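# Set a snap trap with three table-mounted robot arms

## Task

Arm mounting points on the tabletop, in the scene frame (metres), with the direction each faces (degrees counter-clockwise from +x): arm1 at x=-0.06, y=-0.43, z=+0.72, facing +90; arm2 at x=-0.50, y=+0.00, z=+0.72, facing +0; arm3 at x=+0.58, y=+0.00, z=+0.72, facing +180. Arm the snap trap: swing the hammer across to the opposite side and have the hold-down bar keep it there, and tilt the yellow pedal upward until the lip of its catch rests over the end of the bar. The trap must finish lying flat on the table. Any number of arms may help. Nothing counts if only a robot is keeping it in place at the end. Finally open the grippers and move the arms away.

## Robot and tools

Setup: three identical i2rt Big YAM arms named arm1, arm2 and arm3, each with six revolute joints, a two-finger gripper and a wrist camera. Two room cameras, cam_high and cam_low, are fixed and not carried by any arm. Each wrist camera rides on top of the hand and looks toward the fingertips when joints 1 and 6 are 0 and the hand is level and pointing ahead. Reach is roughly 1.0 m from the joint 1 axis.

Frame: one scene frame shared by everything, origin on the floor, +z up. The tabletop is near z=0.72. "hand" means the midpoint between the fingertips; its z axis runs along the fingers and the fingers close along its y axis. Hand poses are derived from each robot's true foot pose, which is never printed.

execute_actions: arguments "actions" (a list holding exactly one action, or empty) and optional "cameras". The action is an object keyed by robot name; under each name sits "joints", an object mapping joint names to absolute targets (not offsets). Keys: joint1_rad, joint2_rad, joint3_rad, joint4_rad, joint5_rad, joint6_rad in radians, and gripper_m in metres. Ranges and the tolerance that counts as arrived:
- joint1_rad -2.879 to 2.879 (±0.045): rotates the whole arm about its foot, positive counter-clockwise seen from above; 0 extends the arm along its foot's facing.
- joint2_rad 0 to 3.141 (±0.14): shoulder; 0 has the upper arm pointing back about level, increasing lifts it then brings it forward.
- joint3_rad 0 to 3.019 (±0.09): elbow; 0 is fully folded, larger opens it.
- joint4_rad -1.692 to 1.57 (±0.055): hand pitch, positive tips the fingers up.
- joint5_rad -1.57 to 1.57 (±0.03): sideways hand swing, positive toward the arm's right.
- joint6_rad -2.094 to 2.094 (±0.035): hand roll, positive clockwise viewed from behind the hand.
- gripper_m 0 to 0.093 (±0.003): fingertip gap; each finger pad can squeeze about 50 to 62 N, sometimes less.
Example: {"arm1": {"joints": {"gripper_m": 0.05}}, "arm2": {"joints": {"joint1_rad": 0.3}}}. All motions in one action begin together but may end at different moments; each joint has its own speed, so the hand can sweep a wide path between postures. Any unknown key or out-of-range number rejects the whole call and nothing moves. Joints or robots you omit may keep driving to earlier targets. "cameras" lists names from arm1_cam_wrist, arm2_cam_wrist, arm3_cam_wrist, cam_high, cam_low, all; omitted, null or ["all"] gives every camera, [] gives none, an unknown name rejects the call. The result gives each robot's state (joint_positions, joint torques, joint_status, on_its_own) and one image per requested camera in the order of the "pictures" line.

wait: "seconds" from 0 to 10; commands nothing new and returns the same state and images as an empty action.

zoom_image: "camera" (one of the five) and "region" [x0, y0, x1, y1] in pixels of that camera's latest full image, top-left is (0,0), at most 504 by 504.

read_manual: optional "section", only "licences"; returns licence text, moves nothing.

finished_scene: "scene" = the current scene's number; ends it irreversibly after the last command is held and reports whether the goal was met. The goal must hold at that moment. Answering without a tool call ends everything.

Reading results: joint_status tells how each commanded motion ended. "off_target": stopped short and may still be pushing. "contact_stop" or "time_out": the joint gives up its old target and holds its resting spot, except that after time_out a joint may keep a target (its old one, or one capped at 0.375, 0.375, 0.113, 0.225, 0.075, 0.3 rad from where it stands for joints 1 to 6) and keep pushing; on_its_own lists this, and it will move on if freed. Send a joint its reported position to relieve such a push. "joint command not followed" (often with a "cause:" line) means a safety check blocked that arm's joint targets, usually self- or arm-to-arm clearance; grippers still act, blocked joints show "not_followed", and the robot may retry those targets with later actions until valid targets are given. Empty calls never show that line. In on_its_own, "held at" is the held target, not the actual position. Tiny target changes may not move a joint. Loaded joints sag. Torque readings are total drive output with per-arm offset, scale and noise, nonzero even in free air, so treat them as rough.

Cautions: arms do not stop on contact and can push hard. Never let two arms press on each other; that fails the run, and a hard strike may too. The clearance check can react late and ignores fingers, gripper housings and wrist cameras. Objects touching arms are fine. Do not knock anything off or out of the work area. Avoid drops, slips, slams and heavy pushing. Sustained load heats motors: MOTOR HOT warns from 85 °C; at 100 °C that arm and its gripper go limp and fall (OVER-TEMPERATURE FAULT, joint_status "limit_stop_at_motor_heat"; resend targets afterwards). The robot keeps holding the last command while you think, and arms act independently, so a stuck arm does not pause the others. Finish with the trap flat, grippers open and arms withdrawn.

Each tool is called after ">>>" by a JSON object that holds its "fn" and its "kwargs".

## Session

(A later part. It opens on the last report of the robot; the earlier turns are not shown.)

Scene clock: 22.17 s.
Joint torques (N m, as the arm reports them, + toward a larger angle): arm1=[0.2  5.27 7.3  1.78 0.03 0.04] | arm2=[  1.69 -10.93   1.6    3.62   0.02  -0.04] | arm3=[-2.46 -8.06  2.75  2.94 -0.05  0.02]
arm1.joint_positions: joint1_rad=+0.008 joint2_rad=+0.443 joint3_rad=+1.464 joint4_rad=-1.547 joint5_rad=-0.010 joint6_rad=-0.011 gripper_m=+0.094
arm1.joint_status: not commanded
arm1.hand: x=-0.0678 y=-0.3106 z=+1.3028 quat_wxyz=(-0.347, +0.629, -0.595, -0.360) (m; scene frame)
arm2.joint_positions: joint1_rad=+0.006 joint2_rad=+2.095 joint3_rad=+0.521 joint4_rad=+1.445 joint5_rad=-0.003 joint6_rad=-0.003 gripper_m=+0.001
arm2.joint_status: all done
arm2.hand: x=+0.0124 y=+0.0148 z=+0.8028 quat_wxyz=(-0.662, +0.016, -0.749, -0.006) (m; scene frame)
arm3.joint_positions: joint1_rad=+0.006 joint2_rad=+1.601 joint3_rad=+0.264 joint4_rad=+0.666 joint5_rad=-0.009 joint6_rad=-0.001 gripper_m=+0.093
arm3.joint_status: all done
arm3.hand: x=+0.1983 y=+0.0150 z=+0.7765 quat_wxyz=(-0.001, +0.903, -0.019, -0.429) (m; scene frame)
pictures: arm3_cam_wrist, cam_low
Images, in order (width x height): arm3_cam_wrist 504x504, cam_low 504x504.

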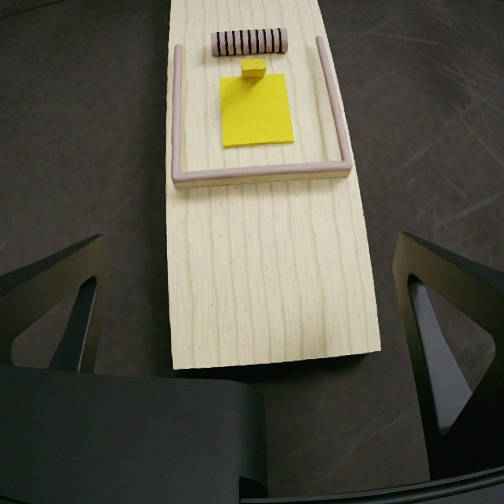

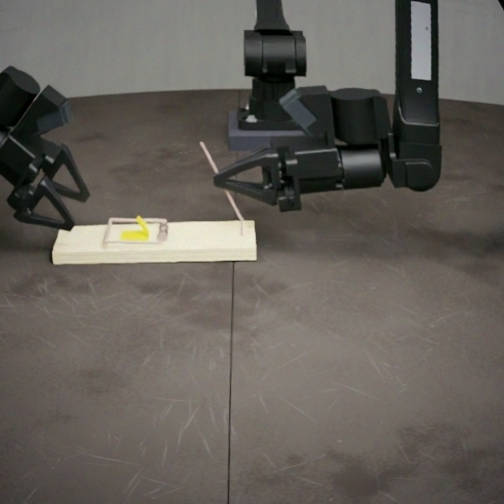

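>>> {"fn": "execute_actions", "kwargs": {"actions": [{"arm3":{"joints":{"joint1_rad":-0.026,"joint2_rad":1.80,"joint3_rad":0.275,"joint4_rad":0.87}}}], "cameras": ["cam_low","arm3_cam_wrist"]}}

Scene clock: 23.23 s.
Joint torques (N m, as the arm reports them, + toward a larger angle): arm1=[-0.12  5.08  7.02  1.83  0.02  0.  ] | arm2=[  1.52 -10.96   1.67   3.66   0.04  -0.04] | arm3=[-2.87 -8.98  2.39  2.93 -0.03  0.02]
arm1.joint_positions: joint1_rad=+0.008 joint2_rad=+0.443 joint3_rad=+1.464 joint4_rad=-1.547 joint5_rad=-0.010 joint6_rad=-0.011 gripper_m=+0.094
arm1.joint_status: not commanded
arm1.hand: x=-0.0678 y=-0.3106 z=+1.3028 quat_wxyz=(-0.347, +0.629, -0.595, -0.360) (m; scene frame)
arm2.joint_positions: joint1_rad=+0.006 joint2_rad=+2.095 joint3_rad=+0.521 joint4_rad=+1.445 joint5_rad=-0.003 joint6_rad=-0.003 gripper_m=+0.001
arm2.joint_status: not commanded
arm2.hand: x=+0.0124 y=+0.0148 z=+0.8028 quat_wxyz=(-0.662, +0.016, -0.749, -0.006) (m; scene frame)
arm3.joint_positions: joint1_rad=-0.016 joint2_rad=+1.792 joint3_rad=+0.264 joint4_rad=+0.846 joint5_rad=-0.010 joint6_rad=-0.001 gripper_m=+0.093
arm3.joint_status: all done
arm3.hand: x=+0.2029 y=+0.0226 z=+0.7424 quat_wxyz=(-0.005, +0.905, -0.029, -0.424) (m; scene frame)
pictures: arm3_cam_wrist, cam_low
Images, in order (width x height): arm3_cam_wrist 504x504, cam_low 504x504.

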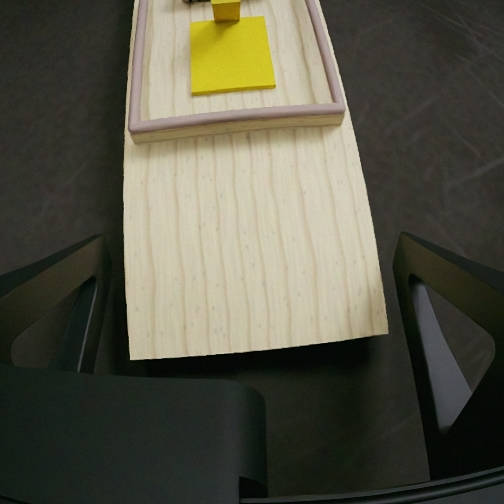

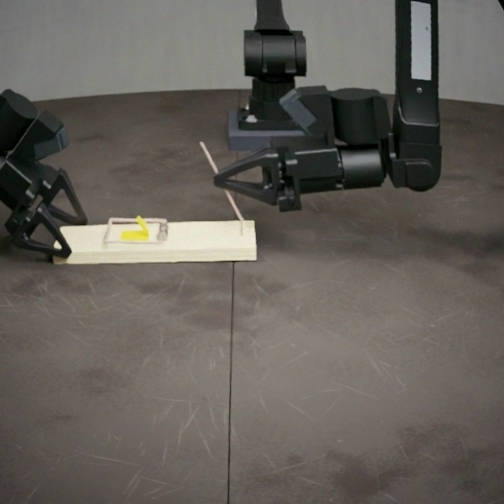

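>>> {"fn": "execute_actions", "kwargs": {"actions": [{"arm3":{"joints":{"joint2_rad":1.83}},"arm1":{"joints":{"joint1_rad":-0.5,"joint2_rad":1.54,"joint3_rad":0.905,"joint4_rad":-0.51,"joint6_rad":-0.5,"gripper_m":0.025}}}], "cameras": []}}

>>> {"fn": "execute_actions", "kwargs": {"actions": [{"arm3":{"joints":{"gripper_m":0.06}}}], "cameras": ["cam_low","arm1_cam_wrist","cam_high"]}}

Scene clock: 25.23 s.
Joint torques (N m, as the arm reports them, + toward a larger angle): arm1=[  0.11 -12.58   8.77   1.53  -0.02  -0.03] | arm2=[  1.39 -10.93   1.65   3.65   0.05  -0.04] | arm3=[-2.81 -8.3   2.19  2.86 -0.03  0.02]
arm1.joint_positions: joint1_rad=-0.497 joint2_rad=+1.533 joint3_rad=+0.890 joint4_rad=-0.528 joint5_rad=-0.010 joint6_rad=-0.491 gripper_m=+0.025
arm1.joint_status: all done
arm1.hand: x=+0.1536 y=-0.0041 z=+0.8038 quat_wxyz=(-0.190, +0.702, -0.684, -0.064) (m; scene frame)
arm2.joint_positions: joint1_rad=+0.006 joint2_rad=+2.095 joint3_rad=+0.521 joint4_rad=+1.445 joint5_rad=-0.003 joint6_rad=-0.003 gripper_m=+0.001
arm2.joint_status: not commanded
arm2.hand: x=+0.0124 y=+0.0148 z=+0.8028 quat_wxyz=(-0.662, +0.016, -0.749, -0.006) (m; scene frame)
arm3.joint_positions: joint1_rad=-0.016 joint2_rad=+1.812 joint3_rad=+0.264 joint4_rad=+0.847 joint5_rad=-0.010 joint6_rad=-0.001 gripper_m=+0.093
arm3.joint_status: all done
arm3.hand: x=+0.2064 y=+0.0223 z=+0.7357 quat_wxyz=(-0.005, +0.909, -0.029, -0.416) (m; scene frame)
pictures: none
No camera images: the call's "cameras" was empty. Leave "cameras" out to get every camera's image.

Scene clock: 25.77 s.
Joint torques (N m, as the arm reports them, + toward a larger angle): arm1=[ -0.58 -12.45   9.04   1.7    0.     0.04] | arm2=[  1.57 -10.91   1.62   3.67   0.04  -0.03] | arm3=[-2.81 -8.32  2.19  2.85  0.03  0.03]
arm1.joint_positions: joint1_rad=-0.497 joint2_rad=+1.533 joint3_rad=+0.890 joint4_rad=-0.528 joint5_rad=-0.010 joint6_rad=-0.492 gripper_m=+0.025
arm1.joint_status: not commanded
arm1.hand: x=+0.1536 y=-0.0041 z=+0.8038 quat_wxyz=(-0.190, +0.702, -0.684, -0.064) (m; scene frame)
arm2.joint_positions: joint1_rad=+0.006 joint2_rad=+2.095 joint3_rad=+0.521 joint4_rad=+1.445 joint5_rad=-0.003 joint6_rad=-0.003 gripper_m=+0.001
arm2.joint_status: not commanded
arm2.hand: x=+0.0124 y=+0.0150 z=+0.8028 quat_wxyz=(-0.662, +0.016, -0.749, -0.006) (m; scene frame)
arm3.joint_positions: joint1_rad=-0.016 joint2_rad=+1.812 joint3_rad=+0.264 joint4_rad=+0.847 joint5_rad=-0.011 joint6_rad=-0.001 gripper_m=+0.080
arm3.joint_status: gripper_m off_target (ended at +0.080, target +0.060)
arm3.hand: x=+0.2064 y=+0.0221 z=+0.7357 quat_wxyz=(-0.004, +0.909, -0.028, -0.416) (m; scene frame)
pictures: arm1_cam_wrist, cam_high, cam_low
Images, in order (width x height): arm1_cam_wrist 504x504, cam_high 504x504, cam_low 504x504.

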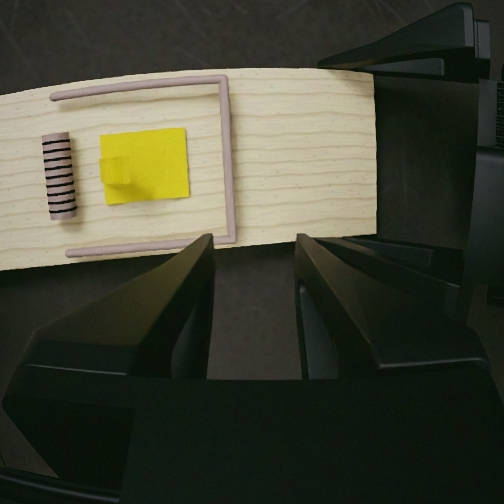

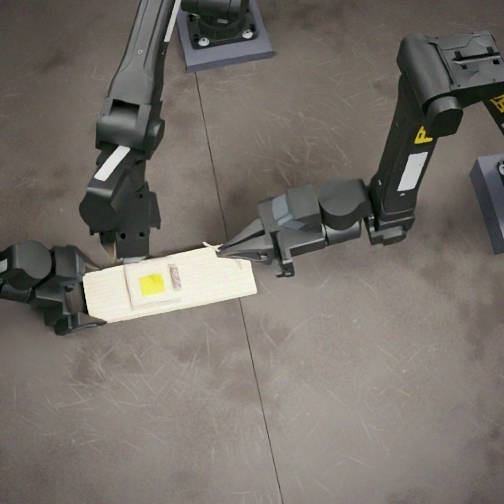

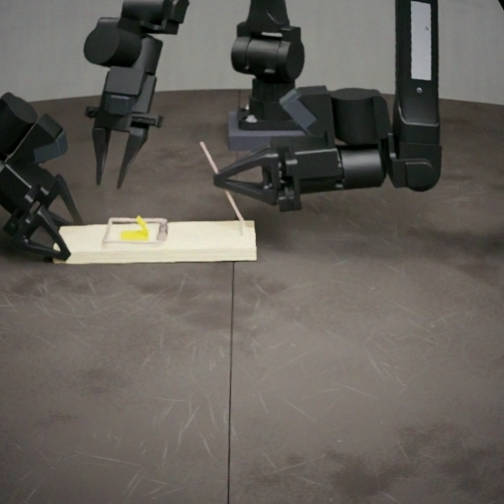

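>>> {"fn": "execute_actions", "kwargs": {"actions": [{"arm2":{"joints":{"joint3_rad":0.44,"joint4_rad":1.56}},"arm1":{"joints":{"joint2_rad":1.616,"joint3_rad":0.858,"joint4_rad":-0.397,"joint6_rad":-0.53}}}], "cameras": ["cam_low","arm1_cam_wrist"]}}

>>> {"fn": "zoom_image", "kwargs": {"camera": "cam_low", "region": [40, 130, 270, 280]}}

Scene clock: 26.73 s.
Joint torques (N m, as the arm reports them, + toward a larger angle): arm1=[ -0.5  -12.63   7.35   1.66  -0.08  -0.04] | arm2=[  1.37 -10.91  -0.1    3.55   0.05  -0.02] | arm3=[-2.85 -8.77  0.81  2.57  0.09  0.06]
arm1.joint_positions: joint1_rad=-0.497 joint2_rad=+1.611 joint3_rad=+0.858 joint4_rad=-0.415 joint5_rad=-0.010 joint6_rad=-0.521 gripper_m=+0.025
arm1.joint_status: all done
arm1.hand: x=+0.1551 y=-0.0013 z=+0.7664 quat_wxyz=(-0.192, +0.712, -0.673, -0.062) (m; scene frame)
arm2.joint_positions: joint1_rad=+0.007 joint2_rad=+2.095 joint3_rad=+0.455 joint4_rad=+1.536 joint5_rad=-0.003 joint6_rad=-0.006 gripper_m=+0.001
arm2.joint_status: all done
arm2.hand: x=-0.0121 y=+0.0148 z=+0.8096 quat_wxyz=(-0.671, +0.017, -0.741, -0.006) (m; scene frame)
arm3.joint_positions: joint1_rad=-0.016 joint2_rad=+1.816 joint3_rad=+0.284 joint4_rad=+0.854 joint5_rad=-0.013 joint6_rad=-0.005 gripper_m=+0.080
arm3.joint_status: not commanded
arm3.hand: x=+0.1950 y=+0.0225 z=+0.7397 quat_wxyz=(-0.005, +0.904, -0.026, -0.427) (m; scene frame)
pictures: arm1_cam_wrist, cam_low
Images, in order (width x height): arm1_cam_wrist 504x504, cam_low 504x504.

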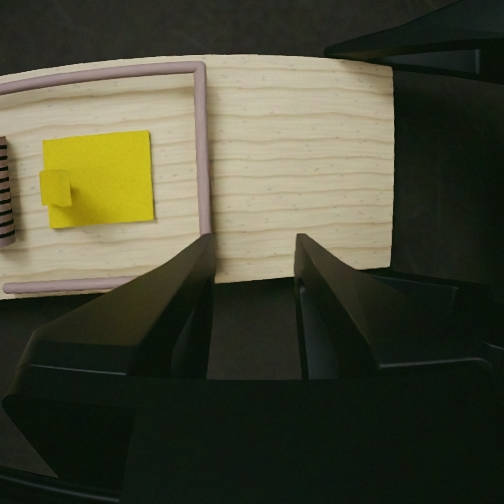

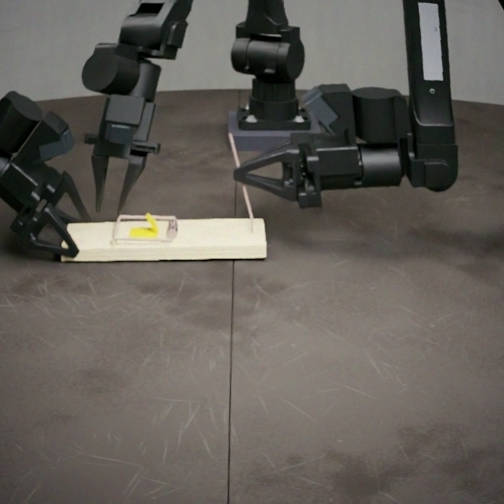

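Region (40, 130, 270, 280) of cam_low's 504x504 image, scaled by 2.191, with more detail than that image has; it fills the top 329 rows of this view, and the rest is white.

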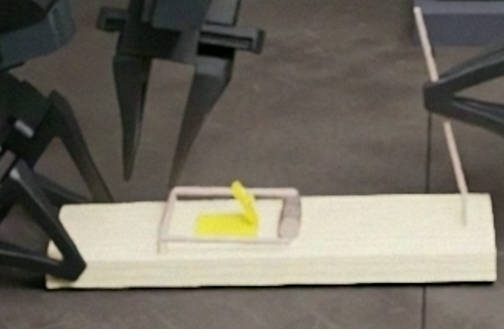

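>>> {"fn": "execute_actions", "kwargs": {"actions": [{"arm2":{"joints":{"joint2_rad":2.115,"joint3_rad":0.45}},"arm3":{"joints":{"joint2_rad":1.86,"joint3_rad":0.285}},"arm1":{"joints":{"joint1_rad":-0.46}}}], "cameras": ["cam_low","arm1_cam_wrist"]}}

>>> {"fn": "zoom_image", "kwargs": {"camera": "cam_low", "region": [40, 130, 270, 280]}}

Scene clock: 27.57 s.
Joint torques (N m, as the arm reports them, + toward a larger angle): arm1=[ -0.44 -12.75   7.25   1.87  -0.02  -0.04] | arm2=[ 1.35 -9.68  0.59  3.24  0.02 -0.01] | arm3=[-2.82 -8.06  1.07  2.37  0.09  0.07]
arm1.joint_positions: joint1_rad=-0.470 joint2_rad=+1.611 joint3_rad=+0.858 joint4_rad=-0.415 joint5_rad=-0.010 joint6_rad=-0.521 gripper_m=+0.025
arm1.joint_status: all done
arm1.hand: x=+0.1438 y=+0.0042 z=+0.7663 quat_wxyz=(-0.191, +0.721, -0.663, -0.064) (m; scene frame)
arm2.joint_positions: joint1_rad=+0.007 joint2_rad=+2.109 joint3_rad=+0.455 joint4_rad=+1.539 joint5_rad=-0.003 joint6_rad=-0.006 gripper_m=+0.001
arm2.joint_status: all done
arm2.hand: x=-0.0134 y=+0.0147 z=+0.8041 quat_wxyz=(-0.667, +0.017, -0.744, -0.006) (m; scene frame)
arm3.joint_positions: joint1_rad=-0.016 joint2_rad=+1.833 joint3_rad=+0.290 joint4_rad=+0.859 joint5_rad=-0.013 joint6_rad=-0.006 gripper_m=+0.080
arm3.joint_status: all done
arm3.hand: x=+0.1947 y=+0.0225 z=+0.7353 quat_wxyz=(-0.004, +0.906, -0.026, -0.423) (m; scene frame)
pictures: arm1_cam_wrist, cam_low
Images, in order (width x height): arm1_cam_wrist 504x504, cam_low 504x504.

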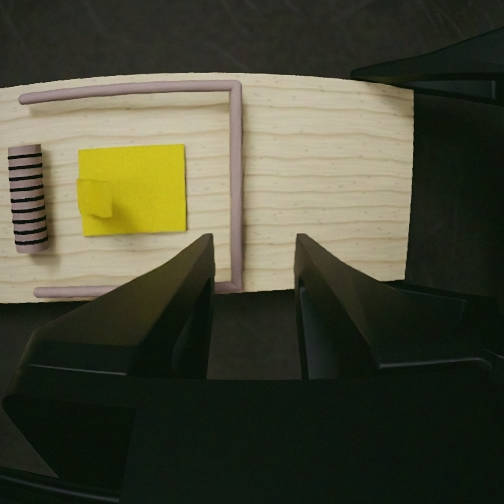

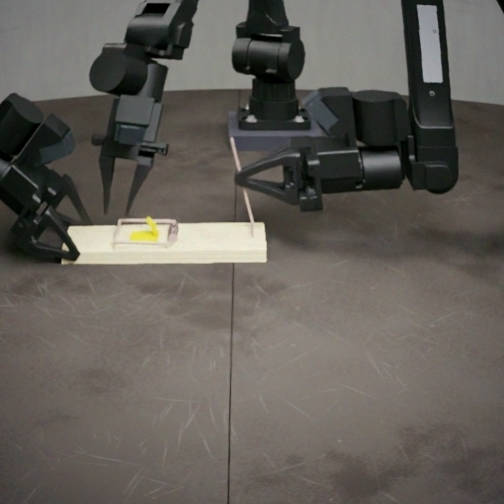

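Region (40, 130, 270, 280) of cam_low's 504x504 image, scaled by 2.191, with more detail than that image has; it fills the top 329 rows of this view, and the rest is white.

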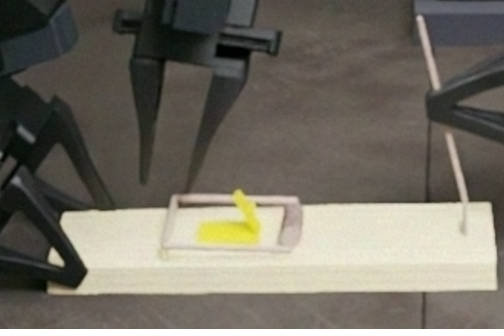

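>>> {"fn": "execute_actions", "kwargs": {"actions": [{"arm1":{"joints":{"joint2_rad":1.655}}}], "cameras": ["cam_low","arm1_cam_wrist"]}}

>>> {"fn": "zoom_image", "kwargs": {"camera": "cam_low", "region": [80, 180, 200, 270]}}

Scene clock: 28.27 s.
Joint torques (N m, as the arm reports them, + toward a larger angle): arm1=[  0.6  -12.7    6.89   1.63  -0.01  -0.07] | arm2=[ 1.36 -9.44  0.64  3.24  0.04 -0.01] | arm3=[-2.81 -8.08  1.07  2.37  0.09  0.07]
arm1.joint_positions: joint1_rad=-0.470 joint2_rad=+1.640 joint3_rad=+0.858 joint4_rad=-0.411 joint5_rad=-0.011 joint6_rad=-0.521 gripper_m=+0.025
arm1.joint_status: all done
arm1.hand: x=+0.1427 y=+0.0021 z=+0.7535 quat_wxyz=(-0.180, +0.722, -0.665, -0.061) (m; scene frame)
arm2.joint_positions: joint1_rad=+0.007 joint2_rad=+2.109 joint3_rad=+0.455 joint4_rad=+1.539 joint5_rad=-0.003 joint6_rad=-0.006 gripper_m=+0.001
arm2.joint_status: not commanded
arm2.hand: x=-0.0134 y=+0.0147 z=+0.8041 quat_wxyz=(-0.667, +0.017, -0.744, -0.006) (m; scene frame)
arm3.joint_positions: joint1_rad=-0.016 joint2_rad=+1.833 joint3_rad=+0.290 joint4_rad=+0.859 joint5_rad=-0.013 joint6_rad=-0.006 gripper_m=+0.080
arm3.joint_status: not commanded
arm3.hand: x=+0.1948 y=+0.0225 z=+0.7353 quat_wxyz=(-0.005, +0.906, -0.026, -0.423) (m; scene frame)
pictures: arm1_cam_wrist, cam_low
Images, in order (width x height): arm1_cam_wrist 504x504, cam_low 504x504.

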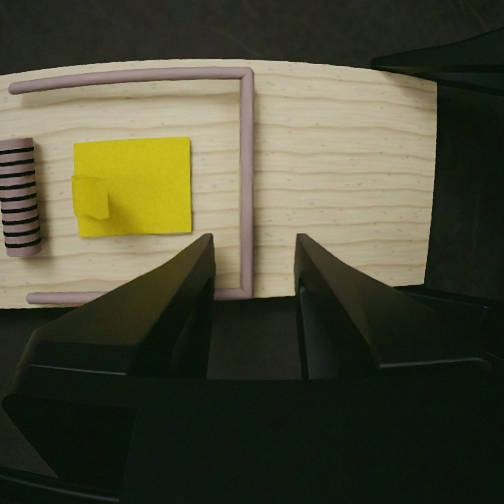

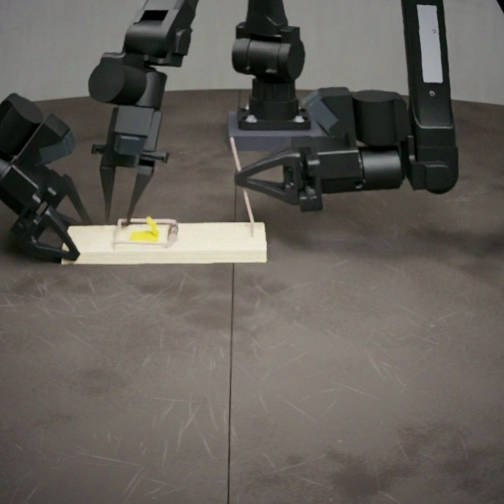

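Region (80, 180, 200, 270) of cam_low's 504x504 image, scaled by 4.200, with more detail than that image has; it fills the top 378 rows of this view, and the rest is white.

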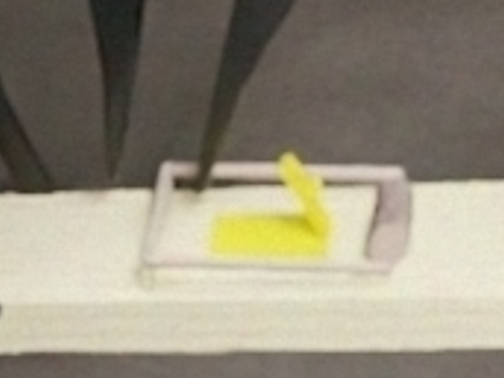

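>>> {"fn": "execute_actions", "kwargs": {"actions": [{"arm1":{"joints":{"joint1_rad":-0.452,"joint2_rad":1.675,"joint4_rad":-0.365}}}], "cameras": []}}

>>> {"fn": "execute_actions", "kwargs": {"actions": [{"arm1":{"joints":{"gripper_m":0}}}], "cameras": ["cam_low","arm1_cam_wrist"]}}

>>> {"fn": "zoom_image", "kwargs": {"camera": "cam_low", "region": [80, 180, 200, 270]}}

Scene clock: 29.00 s.
Joint torques (N m, as the arm reports them, + toward a larger angle): arm1=[  0.72 -12.96   6.77   1.5   -0.04   0.03] | arm2=[ 1.47 -9.62  0.62  3.28  0.04 -0.02] | arm3=[-2.82 -8.06  1.06  2.36  0.09  0.08]
arm1.joint_positions: joint1_rad=-0.467 joint2_rad=+1.656 joint3_rad=+0.858 joint4_rad=-0.382 joint5_rad=-0.011 joint6_rad=-0.522 gripper_m=+0.025
arm1.joint_status: all done
arm1.hand: x=+0.1431 y=+0.0069 z=+0.7488 quat_wxyz=(-0.185, +0.723, -0.663, -0.063) (m; scene frame)
arm2.joint_positions: joint1_rad=+0.007 joint2_rad=+2.109 joint3_rad=+0.455 joint4_rad=+1.539 joint5_rad=-0.003 joint6_rad=-0.006 gripper_m=+0.001
arm2.joint_status: not commanded
arm2.hand: x=-0.0134 y=+0.0147 z=+0.8041 quat_wxyz=(-0.667, +0.017, -0.744, -0.006) (m; scene frame)
arm3.joint_positions: joint1_rad=-0.016 joint2_rad=+1.833 joint3_rad=+0.290 joint4_rad=+0.859 joint5_rad=-0.013 joint6_rad=-0.006 gripper_m=+0.080
arm3.joint_status: not commanded
arm3.hand: x=+0.1948 y=+0.0225 z=+0.7353 quat_wxyz=(-0.005, +0.906, -0.026, -0.423) (m; scene frame)
pictures: none
No camera images: the call's "cameras" was empty. Leave "cameras" out to get every camera's image.

Scene clock: 29.50 s.
Joint torques (N m, as the arm reports them, + toward a larger angle): arm1=[  0.87 -12.11   6.96   1.67   0.04   0.03] | arm2=[ 1.37 -9.39  0.71  3.27  0.04 -0.02] | arm3=[-2.79 -8.07  1.07  2.36  0.07  0.08]
arm1.joint_positions: joint1_rad=-0.464 joint2_rad=+1.657 joint3_rad=+0.856 joint4_rad=-0.382 joint5_rad=-0.013 joint6_rad=-0.522 gripper_m=+0.002
arm1.joint_status: all done
arm1.hand: x=+0.1412 y=+0.0072 z=+0.7483 quat_wxyz=(-0.184, +0.724, -0.662, -0.064) (m; scene frame)
arm2.joint_positions: joint1_rad=+0.007 joint2_rad=+2.109 joint3_rad=+0.455 joint4_rad=+1.539 joint5_rad=-0.003 joint6_rad=-0.006 gripper_m=+0.001
arm2.joint_status: not commanded
arm2.hand: x=-0.0134 y=+0.0147 z=+0.8041 quat_wxyz=(-0.668, +0.017, -0.744, -0.006) (m; scene frame)
arm3.joint_positions: joint1_rad=-0.016 joint2_rad=+1.834 joint3_rad=+0.290 joint4_rad=+0.859 joint5_rad=-0.012 joint6_rad=-0.007 gripper_m=+0.080
arm3.joint_status: not commanded
arm3.hand: x=+0.1948 y=+0.0228 z=+0.7352 quat_wxyz=(-0.005, +0.906, -0.026, -0.423) (m; scene frame)
pictures: arm1_cam_wrist, cam_low
Images, in order (width x height): arm1_cam_wrist 504x504, cam_low 504x504.

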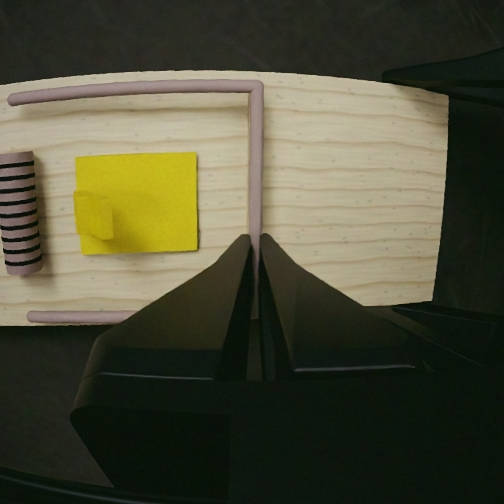

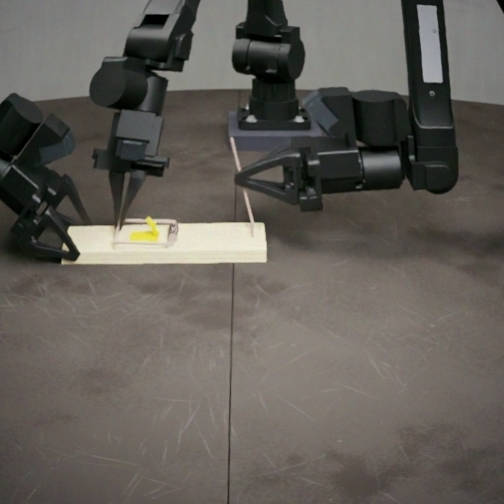

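Region (80, 180, 200, 270) of cam_low's 504x504 image, scaled by 4.200, with more detail than that image has; it fills the top 378 rows of this view, and the rest is white.

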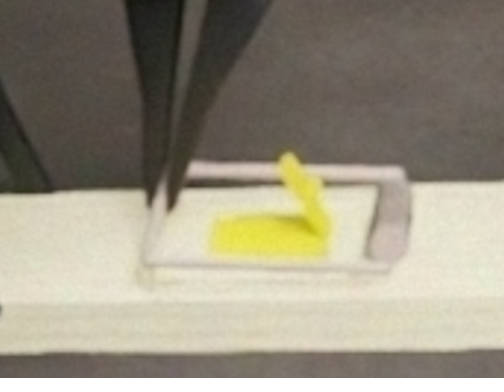

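>>> {"fn": "execute_actions", "kwargs": {"actions": [{"arm1":{"joints":{"joint1_rad":-0.435,"joint2_rad":1.565,"joint3_rad":0.89,"joint4_rad":-0.49,"joint6_rad":-0.49}}}], "cameras": ["cam_low"]}}

>>> {"fn": "zoom_image", "kwargs": {"camera": "cam_low", "region": [40, 130, 270, 280]}}

Scene clock: 30.60 s.
Joint torques (N m, as the arm reports them, + toward a larger angle): arm1=[  0.96 -18.89   9.28  -0.77  -0.08   0.16] | arm2=[ 1.34 -9.42  0.87  2.86 -0.29  0.14] | arm3=[-3.2  -8.23  0.44  1.18  0.78 -0.16]
arm1.joint_positions: joint1_rad=-0.447 joint2_rad=+1.628 joint3_rad=+0.860 joint4_rad=-0.445 joint5_rad=-0.010 joint6_rad=-0.500 gripper_m=+0.002
arm1.joint_status: all done
arm1.hand: x=+0.1307 y=+0.0019 z=+0.7568 quat_wxyz=(-0.169, +0.724, -0.666, -0.061) (m; scene frame)
arm2.joint_positions: joint1_rad=+0.007 joint2_rad=+2.109 joint3_rad=+0.451 joint4_rad=+1.548 joint5_rad=+0.005 joint6_rad=-0.019 gripper_m=+0.001
arm2.joint_status: not commanded
arm2.hand: x=-0.0147 y=+0.0134 z=+0.8056 quat_wxyz=(-0.670, +0.019, -0.742, +0.001) (m; scene frame)
arm3.joint_positions: joint1_rad=-0.012 joint2_rad=+1.834 joint3_rad=+0.298 joint4_rad=+0.889 joint5_rad=-0.032 joint6_rad=+0.017 gripper_m=+0.080
arm3.joint_status: not commanded
arm3.hand: x=+0.1854 y=+0.0185 z=+0.7428 quat_wxyz=(+0.009, +0.897, -0.030, -0.441) (m; scene frame)
pictures: cam_low
Images, in order (width x height): cam_low 504x504.

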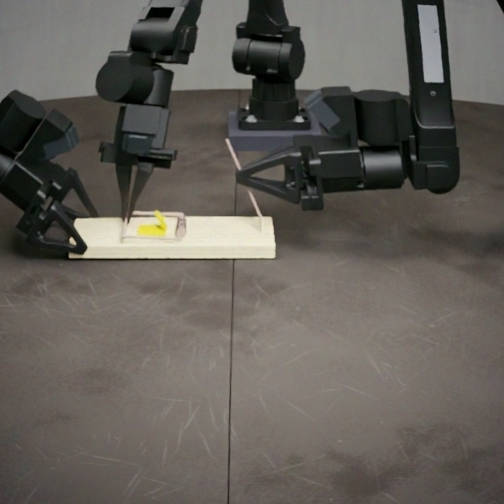

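Region (40, 130, 270, 280) of cam_low's 504x504 image, scaled by 2.191, with more detail than that image has; it fills the top 329 rows of this view, and the rest is white.

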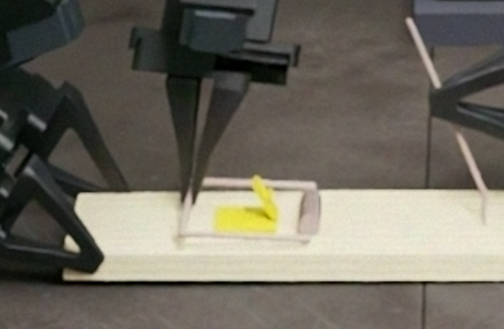

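>>> {"fn": "execute_actions", "kwargs": {"actions": [{"arm3":{"joints":{"joint2_rad":1.93,"joint3_rad":0.24,"joint4_rad":0.76}},"arm1":{"joints":{"joint1_rad":-0.46,"joint4_rad":-0.42}}}], "cameras": ["cam_low"]}}

>>> {"fn": "zoom_image", "kwargs": {"camera": "cam_low", "region": [40, 130, 270, 280]}}

Scene clock: 32.57 s.
Joint torques (N m, as the arm reports them, + toward a larger angle): arm1=[ -1.23 -18.44   9.32   1.51  -0.11   0.14] | arm2=[ 1.48 -9.75  0.71  2.78 -0.3   0.12] | arm3=[-3.21 -4.25 -2.77 -2.69  0.43 -0.08]
arm1.joint_positions: joint1_rad=-0.453 joint2_rad=+1.615 joint3_rad=+0.860 joint4_rad=-0.431 joint5_rad=-0.010 joint6_rad=-0.500 gripper_m=+0.002
arm1.joint_status: all done
arm1.hand: x=+0.1354 y=+0.0050 z=+0.7642 quat_wxyz=(-0.182, +0.720, -0.667, -0.065) (m; scene frame)
arm2.joint_positions: joint1_rad=+0.007 joint2_rad=+2.109 joint3_rad=+0.453 joint4_rad=+1.550 joint5_rad=+0.005 joint6_rad=-0.018 gripper_m=+0.001
arm2.joint_status: not commanded
arm2.hand: x=-0.0137 y=+0.0134 z=+0.8065 quat_wxyz=(-0.671, +0.019, -0.741, +0.001) (m; scene frame)
arm3.joint_positions: joint1_rad=-0.012 joint2_rad=+1.847 joint3_rad=+0.296 joint4_rad=+0.872 joint5_rad=-0.022 joint6_rad=+0.008 gripper_m=+0.080
arm3.joint_status: joint4_rad time_out (moved -0.017 of -0.129); the others done
arm3.on_its_own: joint4_rad reads +0.872 and still pushes toward +0.760 since a time_out
arm3.hand: x=+0.1919 y=+0.0196 z=+0.7340 quat_wxyz=(+0.003, +0.904, -0.029, -0.426) (m; scene frame)
pictures: cam_low
Images, in order (width x height): cam_low 504x504.

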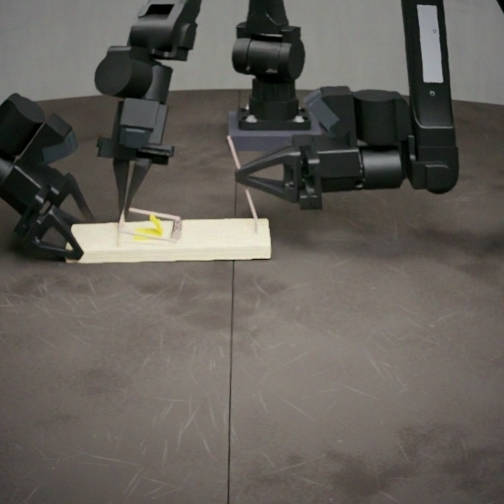

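Region (40, 130, 270, 280) of cam_low's 504x504 image, scaled by 2.191, with more detail than that image has; it fills the top 329 rows of this view, and the rest is white.

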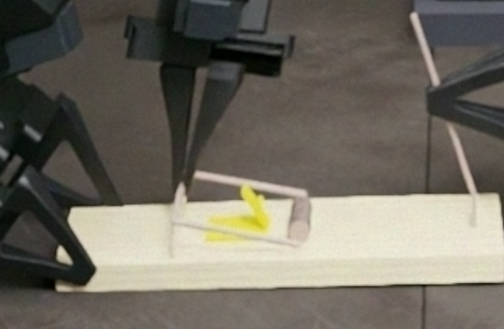

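>>> {"fn": "execute_actions", "kwargs": {"actions": [{"arm2":{"joints":{"joint2_rad":2.15}},"arm1":{"joints":{"joint1_rad":-0.40,"joint2_rad":1.48,"joint3_rad":0.905,"joint4_rad":-0.515,"joint6_rad":-0.46}}}], "cameras": ["cam_low"]}}

>>> {"fn": "zoom_image", "kwargs": {"camera": "cam_low", "region": [40, 130, 270, 280]}}

Scene clock: 33.47 s.
Joint torques (N m, as the arm reports them, + toward a larger angle): arm1=[  0.38 -16.83  10.89   0.54  -0.28   0.15] | arm2=[ 1.32 -8.38  0.07  2.29 -0.3   0.12] | arm3=[-3.19 -4.26 -2.78 -2.66  0.37 -0.02]
arm1.joint_positions: joint1_rad=-0.413 joint2_rad=+1.525 joint3_rad=+0.860 joint4_rad=-0.505 joint5_rad=-0.005 joint6_rad=-0.471 gripper_m=+0.002
arm1.joint_status: all done
arm1.hand: x=+0.1156 y=+0.0048 z=+0.7979 quat_wxyz=(-0.188, +0.722, -0.662, -0.071) (m; scene frame)
arm2.joint_positions: joint1_rad=+0.007 joint2_rad=+2.126 joint3_rad=+0.459 joint4_rad=+1.562 joint5_rad=+0.005 joint6_rad=-0.018 gripper_m=+0.001
arm2.joint_status: all done
arm2.hand: x=-0.0132 y=+0.0134 z=+0.8027 quat_wxyz=(-0.671, +0.019, -0.741, +0.001) (m; scene frame)
arm3.joint_positions: joint1_rad=-0.012 joint2_rad=+1.847 joint3_rad=+0.296 joint4_rad=+0.871 joint5_rad=-0.020 joint6_rad=+0.003 gripper_m=+0.080
arm3.joint_status: not commanded
arm3.on_its_own: joint4_rad reads +0.871 and still pushes toward +0.760 since a time_out
arm3.hand: x=+0.1921 y=+0.0199 z=+0.7338 quat_wxyz=(+0.001, +0.904, -0.027, -0.426) (m; scene frame)
pictures: cam_low
Images, in order (width x height): cam_low 504x504.

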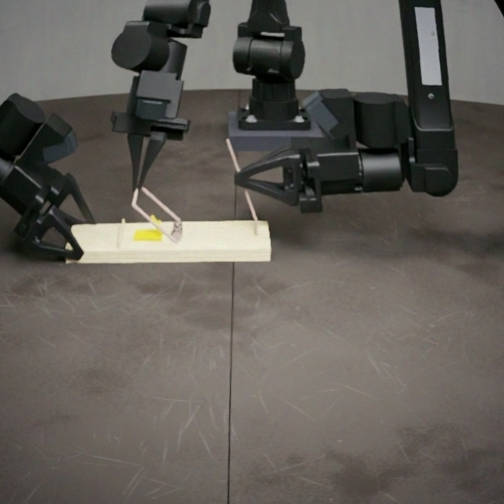

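Region (40, 130, 270, 280) of cam_low's 504x504 image, scaled by 2.191, with more detail than that image has; it fills the top 329 rows of this view, and the rest is white.

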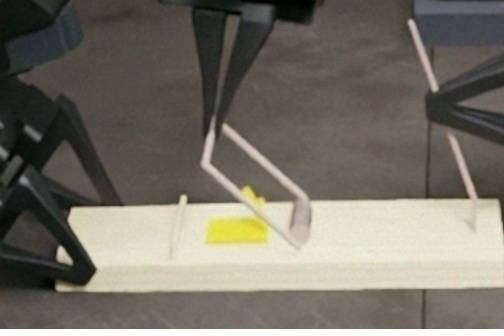

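>>> {"fn": "execute_actions", "kwargs": {"actions": [{"arm2":{"joints":{"joint2_rad":2.08,"joint3_rad":0.33,"joint4_rad":1.57}},"arm1":{"joints":{"joint1_rad":-0.30,"joint2_rad":1.44,"joint3_rad":0.86,"joint4_rad":-0.60,"joint5_rad":-0.02,"joint6_rad":-0.35}}}], "cameras": ["cam_low"]}}

Scene clock: 35.57 s.
Joint torques (N m, as the arm reports them, + toward a larger angle): arm1=[  2.95 -14.59   8.25   0.14  -1.06   0.22] | arm2=[ 1.33 -9.04 -0.87  2.42 -0.29  0.12] | arm3=[-3.2  -4.31 -2.76 -2.61  0.32  0.  ]
arm1.joint_positions: joint1_rad=-0.349 joint2_rad=+1.470 joint3_rad=+0.860 joint4_rad=-0.574 joint5_rad=+0.009 joint6_rad=-0.376 gripper_m=+0.002
arm1.joint_status: joint1_rad time_out (moved +0.065 of +0.113); the others done
arm1.on_its_own: joint1_rad reads -0.349 and still pushes toward -0.300 since a time_out
arm1.hand: x=+0.0855 y=+0.0033 z=+0.8153 quat_wxyz=(-0.178, +0.712, -0.674, -0.077) (m; scene frame)
arm2.joint_positions: joint1_rad=+0.007 joint2_rad=+2.078 joint3_rad=+0.345 joint4_rad=+1.563 joint5_rad=+0.005 joint6_rad=-0.018 gripper_m=+0.001
arm2.joint_status: all done
joint sent to its limit — the command would take arm2.joint4_rad past its upper limit, so that joint was sent only as far as its limit.
arm2.hand: x=-0.0541 y=+0.0122 z=+0.8021 quat_wxyz=(-0.647, +0.019, -0.762, +0.001) (m; scene frame)
arm3.joint_positions: joint1_rad=-0.012 joint2_rad=+1.847 joint3_rad=+0.296 joint4_rad=+0.870 joint5_rad=-0.019 joint6_rad=+0.001 gripper_m=+0.080
arm3.joint_status: not commanded
arm3.on_its_own: joint4_rad reads +0.870 and still pushes toward +0.760 since a time_out
arm3.hand: x=+0.1923 y=+0.0201 z=+0.7336 quat_wxyz=(+0.000, +0.905, -0.026, -0.425) (m; scene frame)
pictures: cam_low
Images, in order (width x height): cam_low 504x504.

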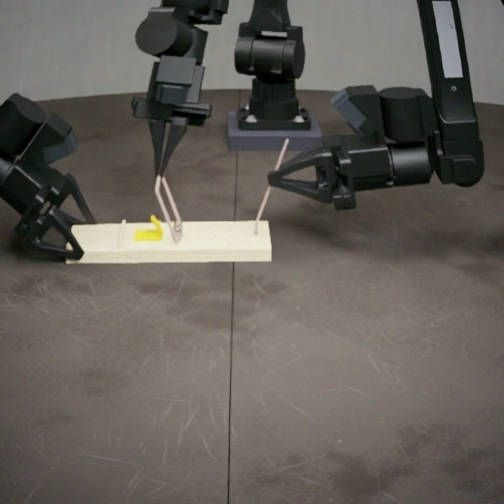

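>>> {"fn": "execute_actions", "kwargs": {"actions": [{"arm1":{"joints":{"joint1_rad":-0.18,"joint2_rad":1.41,"joint3_rad":0.75,"joint4_rad":-0.44,"joint5_rad":-0.04,"joint6_rad":-0.26}}}], "cameras": ["cam_low"]}}

Scene clock: 37.70 s.
Joint torques (N m, as the arm reports them, + toward a larger angle): arm1=[  6.03 -10.31   6.92   1.98  -1.89   0.22] | arm2=[ 1.2  -8.94 -0.98  2.53 -0.12  0.09] | arm3=[-3.17 -4.33 -3.   -2.41  0.05  0.08]
arm1.joint_positions: joint1_rad=-0.253 joint2_rad=+1.407 joint3_rad=+0.763 joint4_rad=-0.456 joint5_rad=+0.011 joint6_rad=-0.288 gripper_m=+0.002
arm1.joint_status: joint1_rad time_out (moved +0.095 of +0.169); joint5_rad time_out (moved +0.002 of -0.049); the others done
arm1.on_its_own: joint1_rad reads -0.253 and still pushes toward -0.180 since a time_out; joint5_rad reads +0.011 and still pushes toward -0.040 since a time_out
arm1.hand: x=+0.0408 y=+0.0021 z=+0.8142 quat_wxyz=(-0.206, +0.708, -0.666, -0.113) (m; scene frame)
arm2.joint_positions: joint1_rad=+0.007 joint2_rad=+2.078 joint3_rad=+0.345 joint4_rad=+1.563 joint5_rad=+0.000 joint6_rad=-0.014 gripper_m=+0.001
arm2.joint_status: not commanded
arm2.hand: x=-0.0541 y=+0.0130 z=+0.8020 quat_wxyz=(-0.647, +0.020, -0.762, -0.002) (m; scene frame)
arm3.joint_positions: joint1_rad=-0.012 joint2_rad=+1.847 joint3_rad=+0.299 joint4_rad=+0.865 joint5_rad=-0.012 joint6_rad=-0.007 gripper_m=+0.080
arm3.joint_status: not commanded
arm3.on_its_own: joint4_rad reads +0.865 and still pushes toward +0.760 since a time_out
arm3.hand: x=+0.1912 y=+0.0214 z=+0.7333 quat_wxyz=(-0.004, +0.905, -0.024, -0.424) (m; scene frame)
pictures: cam_low
Images, in order (width x height): cam_low 504x504.

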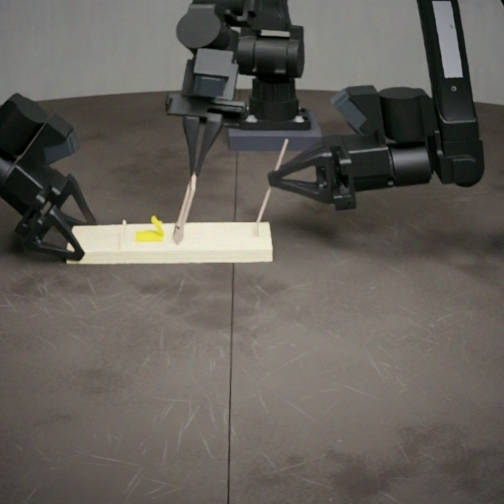

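>>> {"fn": "execute_actions", "kwargs": {"actions": [{"arm1":{"joints":{"joint1_rad":-0.12,"joint2_rad":1.48,"joint3_rad":0.59,"joint4_rad":-0.23,"joint5_rad":-0.02,"joint6_rad":-0.21}}}], "cameras": ["cam_low","arm1_cam_wrist"]}}

Scene clock: 39.90 s.
Joint torques (N m, as the arm reports them, + toward a larger angle): arm1=[ 4.67 -4.58  3.89  1.14 -1.21  0.22] | arm2=[ 1.33 -8.99 -0.87  2.5   0.01  0.07] | arm3=[-3.16 -4.34 -3.01 -2.4  -0.08  0.09]
arm1.joint_positions: joint1_rad=-0.172 joint2_rad=+1.420 joint3_rad=+0.636 joint4_rad=-0.219 joint5_rad=+0.012 joint6_rad=-0.228 gripper_m=+0.002
arm1.joint_status: joint1_rad time_out (moved +0.082 of +0.133); joint5_rad time_out (moved +0.001 of -0.031); the others done
arm1.on_its_own: joint1_rad reads -0.172 and still pushes toward -0.120 since a time_out; joint5_rad reads +0.012 and still pushes toward -0.020 since a time_out
arm1.hand: x=+0.0043 y=+0.0000 z=+0.7856 quat_wxyz=(-0.237, +0.706, -0.650, -0.153) (m; scene frame)
arm2.joint_positions: joint1_rad=+0.008 joint2_rad=+2.078 joint3_rad=+0.345 joint4_rad=+1.563 joint5_rad=-0.003 joint6_rad=-0.014 gripper_m=+0.001
arm2.joint_status: not commanded
arm2.hand: x=-0.0542 y=+0.0140 z=+0.8020 quat_wxyz=(-0.647, +0.021, -0.762, -0.003) (m; scene frame)
arm3.joint_positions: joint1_rad=-0.012 joint2_rad=+1.847 joint3_rad=+0.299 joint4_rad=+0.865 joint5_rad=-0.009 joint6_rad=-0.007 gripper_m=+0.080
arm3.joint_status: not commanded
arm3.on_its_own: joint4_rad reads +0.865 and still pushes toward +0.760 since a time_out
arm3.hand: x=+0.1914 y=+0.0221 z=+0.7331 quat_wxyz=(-0.006, +0.905, -0.025, -0.424) (m; scene frame)
pictures: arm1_cam_wrist, cam_low
Images, in order (width x height): arm1_cam_wrist 504x504, cam_low 504x504.

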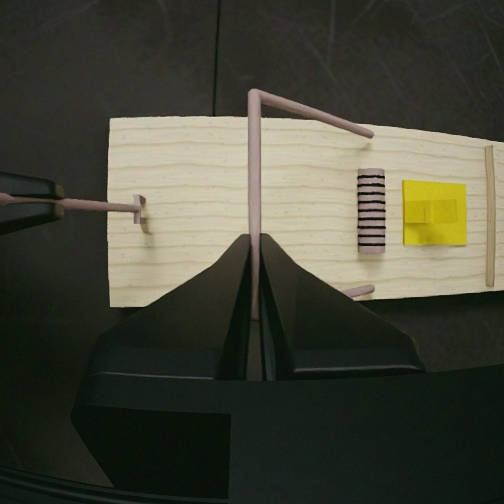

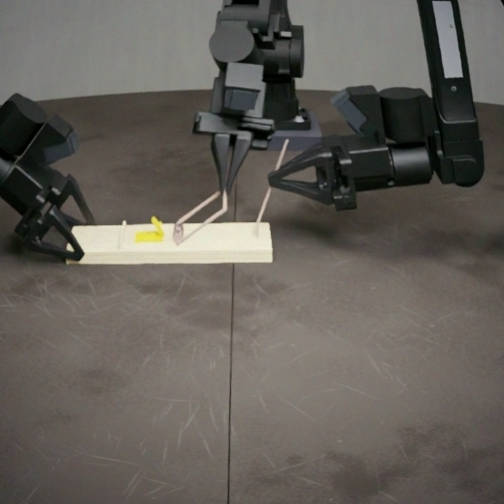

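>>> {"fn": "execute_actions", "kwargs": {"actions": [{"arm1":{"joints":{"joint1_rad":-0.13,"joint2_rad":1.61,"joint3_rad":0.42,"joint4_rad":0.22,"joint5_rad":0.0,"joint6_rad":-0.22}}}], "cameras": ["cam_low","arm1_cam_wrist","cam_high"]}}

>>> {"fn": "zoom_image", "kwargs": {"camera": "cam_low", "region": [110, 130, 310, 280]}}

Scene clock: 41.23 s.
Joint torques (N m, as the arm reports them, + toward a larger angle): arm1=[ 1.4  -2.6   1.87  0.29 -0.23  0.09] | arm2=[ 1.41 -9.06 -0.95  2.53 -0.03  0.09] | arm3=[-3.13 -4.35 -3.01 -2.4  -0.08  0.1 ]
arm1.joint_positions: joint1_rad=-0.143 joint2_rad=+1.530 joint3_rad=+0.471 joint4_rad=+0.248 joint5_rad=+0.006 joint6_rad=-0.231 gripper_m=+0.002
arm1.joint_status: all done
arm1.hand: x=-0.0092 y=-0.0022 z=+0.7476 quat_wxyz=(-0.307, +0.693, -0.617, -0.210) (m; scene frame)
arm2.joint_positions: joint1_rad=+0.008 joint2_rad=+2.078 joint3_rad=+0.345 joint4_rad=+1.563 joint5_rad=-0.002 joint6_rad=-0.014 gripper_m=+0.001
arm2.joint_status: not commanded
arm2.hand: x=-0.0542 y=+0.0137 z=+0.8020 quat_wxyz=(-0.647, +0.020, -0.762, -0.003) (m; scene frame)
arm3.joint_positions: joint1_rad=-0.012 joint2_rad=+1.847 joint3_rad=+0.299 joint4_rad=+0.865 joint5_rad=-0.009 joint6_rad=-0.008 gripper_m=+0.080
arm3.joint_status: not commanded
arm3.on_its_own: joint4_rad reads +0.865 and still pushes toward +0.760 since a time_out
arm3.hand: x=+0.1914 y=+0.0221 z=+0.7331 quat_wxyz=(-0.006, +0.905, -0.024, -0.424) (m; scene frame)
pictures: arm1_cam_wrist, cam_high, cam_low
Images, in order (width x height): arm1_cam_wrist 504x504, cam_high 504x504, cam_low 504x504.

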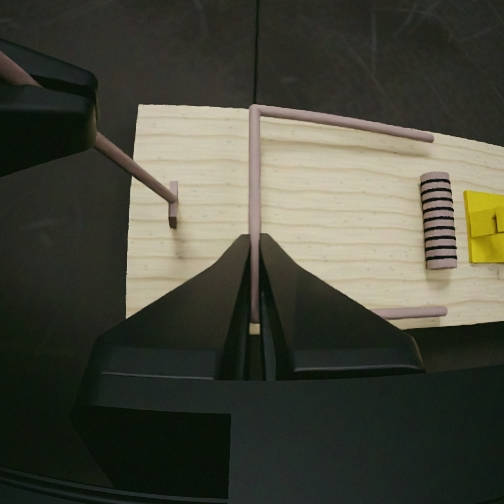

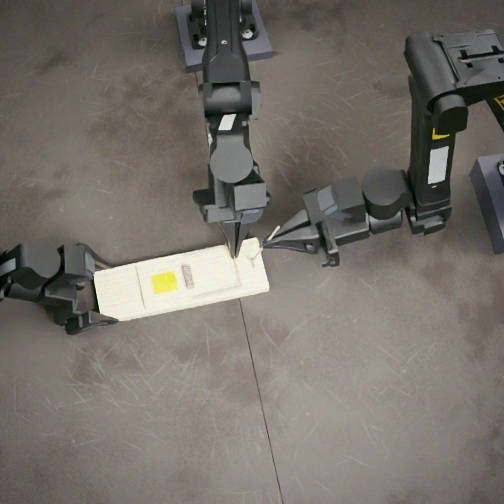

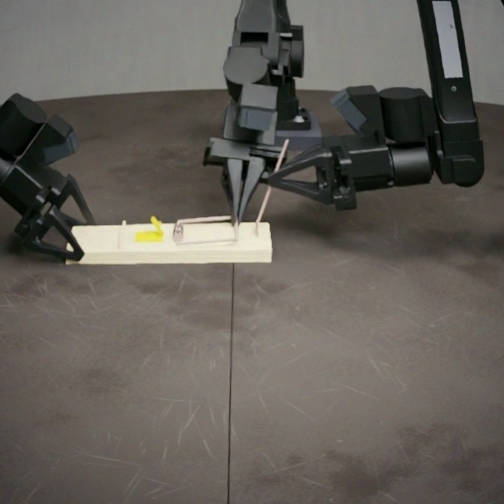

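Region (110, 130, 310, 280) of cam_low's 504x504 image, scaled by 2.520, with more detail than that image has; it fills the top 378 rows of this view, and the rest is white.

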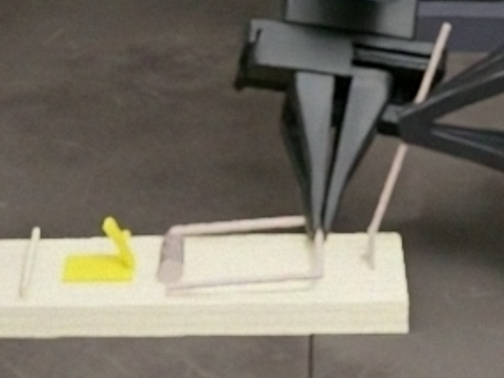

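>>> {"fn": "execute_actions", "kwargs": {"actions": [{"arm1":{"joints":{"joint2_rad":1.64}},"arm2":{"joints":{"joint2_rad":2.10,"joint3_rad":0.48,"joint4_rad":1.55}}}], "cameras": ["cam_low"]}}

>>> {"fn": "execute_actions", "kwargs": {"actions": [{"arm2":{"joints":{"gripper_m":0.012}}}], "cameras": ["cam_low","arm1_cam_wrist"]}}

>>> {"fn": "zoom_image", "kwargs": {"camera": "cam_low", "region": [110, 130, 310, 280]}}

Scene clock: 42.13 s.
Joint torques (N m, as the arm reports them, + toward a larger angle): arm1=[ 1.26 -3.05  1.75  0.11 -0.33  0.16] | arm2=[  1.26 -10.87   3.51   2.59  -0.04   0.06] | arm3=[-3.15 -4.35 -3.02 -2.39 -0.08  0.1 ]
arm1.joint_positions: joint1_rad=-0.143 joint2_rad=+1.549 joint3_rad=+0.472 joint4_rad=+0.258 joint5_rad=+0.006 joint6_rad=-0.232 gripper_m=+0.002
arm1.joint_status: all done
arm1.hand: x=-0.0093 y=-0.0023 z=+0.7422 quat_wxyz=(-0.304, +0.694, -0.618, -0.208) (m; scene frame)
arm2.joint_positions: joint1_rad=+0.008 joint2_rad=+2.109 joint3_rad=+0.447 joint4_rad=+1.545 joint5_rad=-0.001 joint6_rad=-0.013 gripper_m=+0.001
arm2.joint_status: all done
arm2.hand: x=-0.0167 y=+0.0147 z=+0.8036 quat_wxyz=(-0.666, +0.020, -0.745, -0.003) (m; scene frame)
arm3.joint_positions: joint1_rad=-0.012 joint2_rad=+1.847 joint3_rad=+0.299 joint4_rad=+0.865 joint5_rad=-0.009 joint6_rad=-0.008 gripper_m=+0.080
arm3.joint_status: not commanded
arm3.on_its_own: joint4_rad reads +0.865 and still pushes toward +0.760 since a time_out
arm3.hand: x=+0.1914 y=+0.0221 z=+0.7331 quat_wxyz=(-0.006, +0.905, -0.024, -0.424) (m; scene frame)
pictures: cam_low
Images, in order (width x height): cam_low 504x504.

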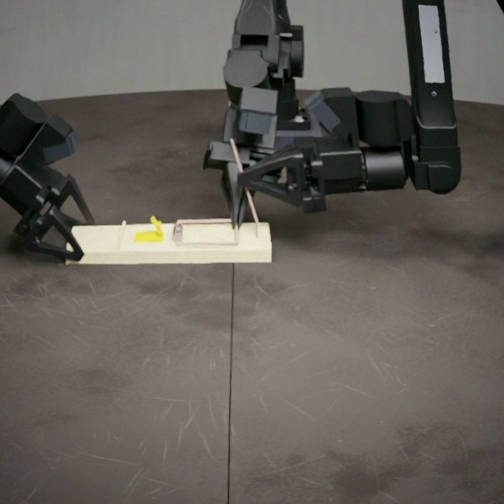

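Scene clock: 42.70 s.
Joint torques (N m, as the arm reports them, + toward a larger angle): arm1=[-0.13 -2.68  1.74  0.07 -0.19  0.16] | arm2=[  1.22 -11.35   1.89   2.58  -0.05   0.08] | arm3=[-3.14 -4.3  -3.02 -2.39 -0.07  0.1 ]
arm1.joint_positions: joint1_rad=-0.143 joint2_rad=+1.549 joint3_rad=+0.472 joint4_rad=+0.258 joint5_rad=+0.006 joint6_rad=-0.232 gripper_m=+0.002
arm1.joint_status: not commanded
arm1.hand: x=-0.0093 y=-0.0023 z=+0.7422 quat_wxyz=(-0.304, +0.694, -0.618, -0.208) (m; scene frame)
arm2.joint_positions: joint1_rad=+0.008 joint2_rad=+2.109 joint3_rad=+0.469 joint4_rad=+1.545 joint5_rad=-0.001 joint6_rad=-0.013 gripper_m=+0.012
arm2.joint_status: all done
arm2.hand: x=-0.0077 y=+0.0152 z=+0.8085 quat_wxyz=(-0.675, +0.020, -0.738, -0.003) (m; scene frame)
arm3.joint_positions: joint1_rad=-0.012 joint2_rad=+1.847 joint3_rad=+0.299 joint4_rad=+0.865 joint5_rad=-0.009 joint6_rad=-0.008 gripper_m=+0.080
arm3.joint_status: not commanded
arm3.on_its_own: joint4_rad reads +0.865 and still pushes toward +0.760 since a time_out
arm3.hand: x=+0.1914 y=+0.0221 z=+0.7331 quat_wxyz=(-0.006, +0.905, -0.024, -0.424) (m; scene frame)
pictures: arm1_cam_wrist, cam_low
Images, in order (width x height): arm1_cam_wrist 504x504, cam_low 504x504.

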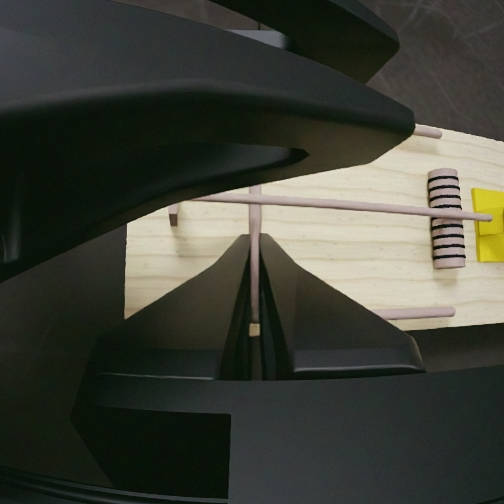

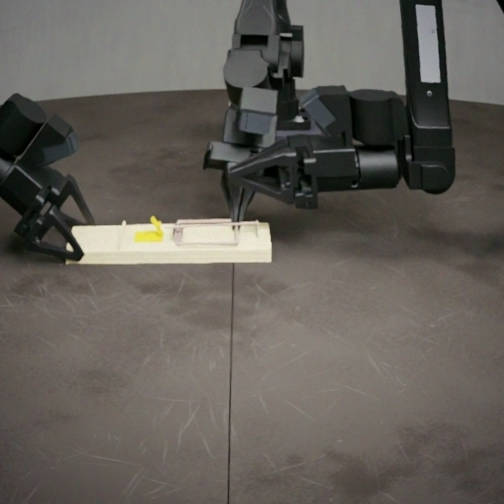

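Region (110, 130, 310, 280) of cam_low's 504x504 image, scaled by 2.520, with more detail than that image has; it fills the top 378 rows of this view, and the rest is white.

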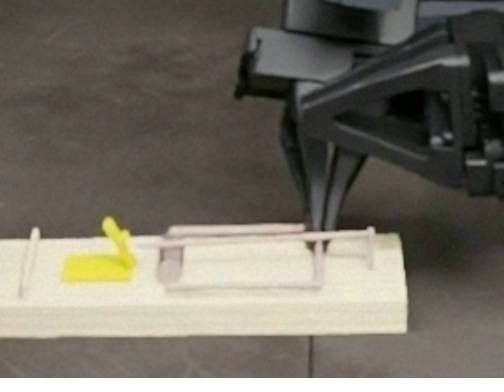

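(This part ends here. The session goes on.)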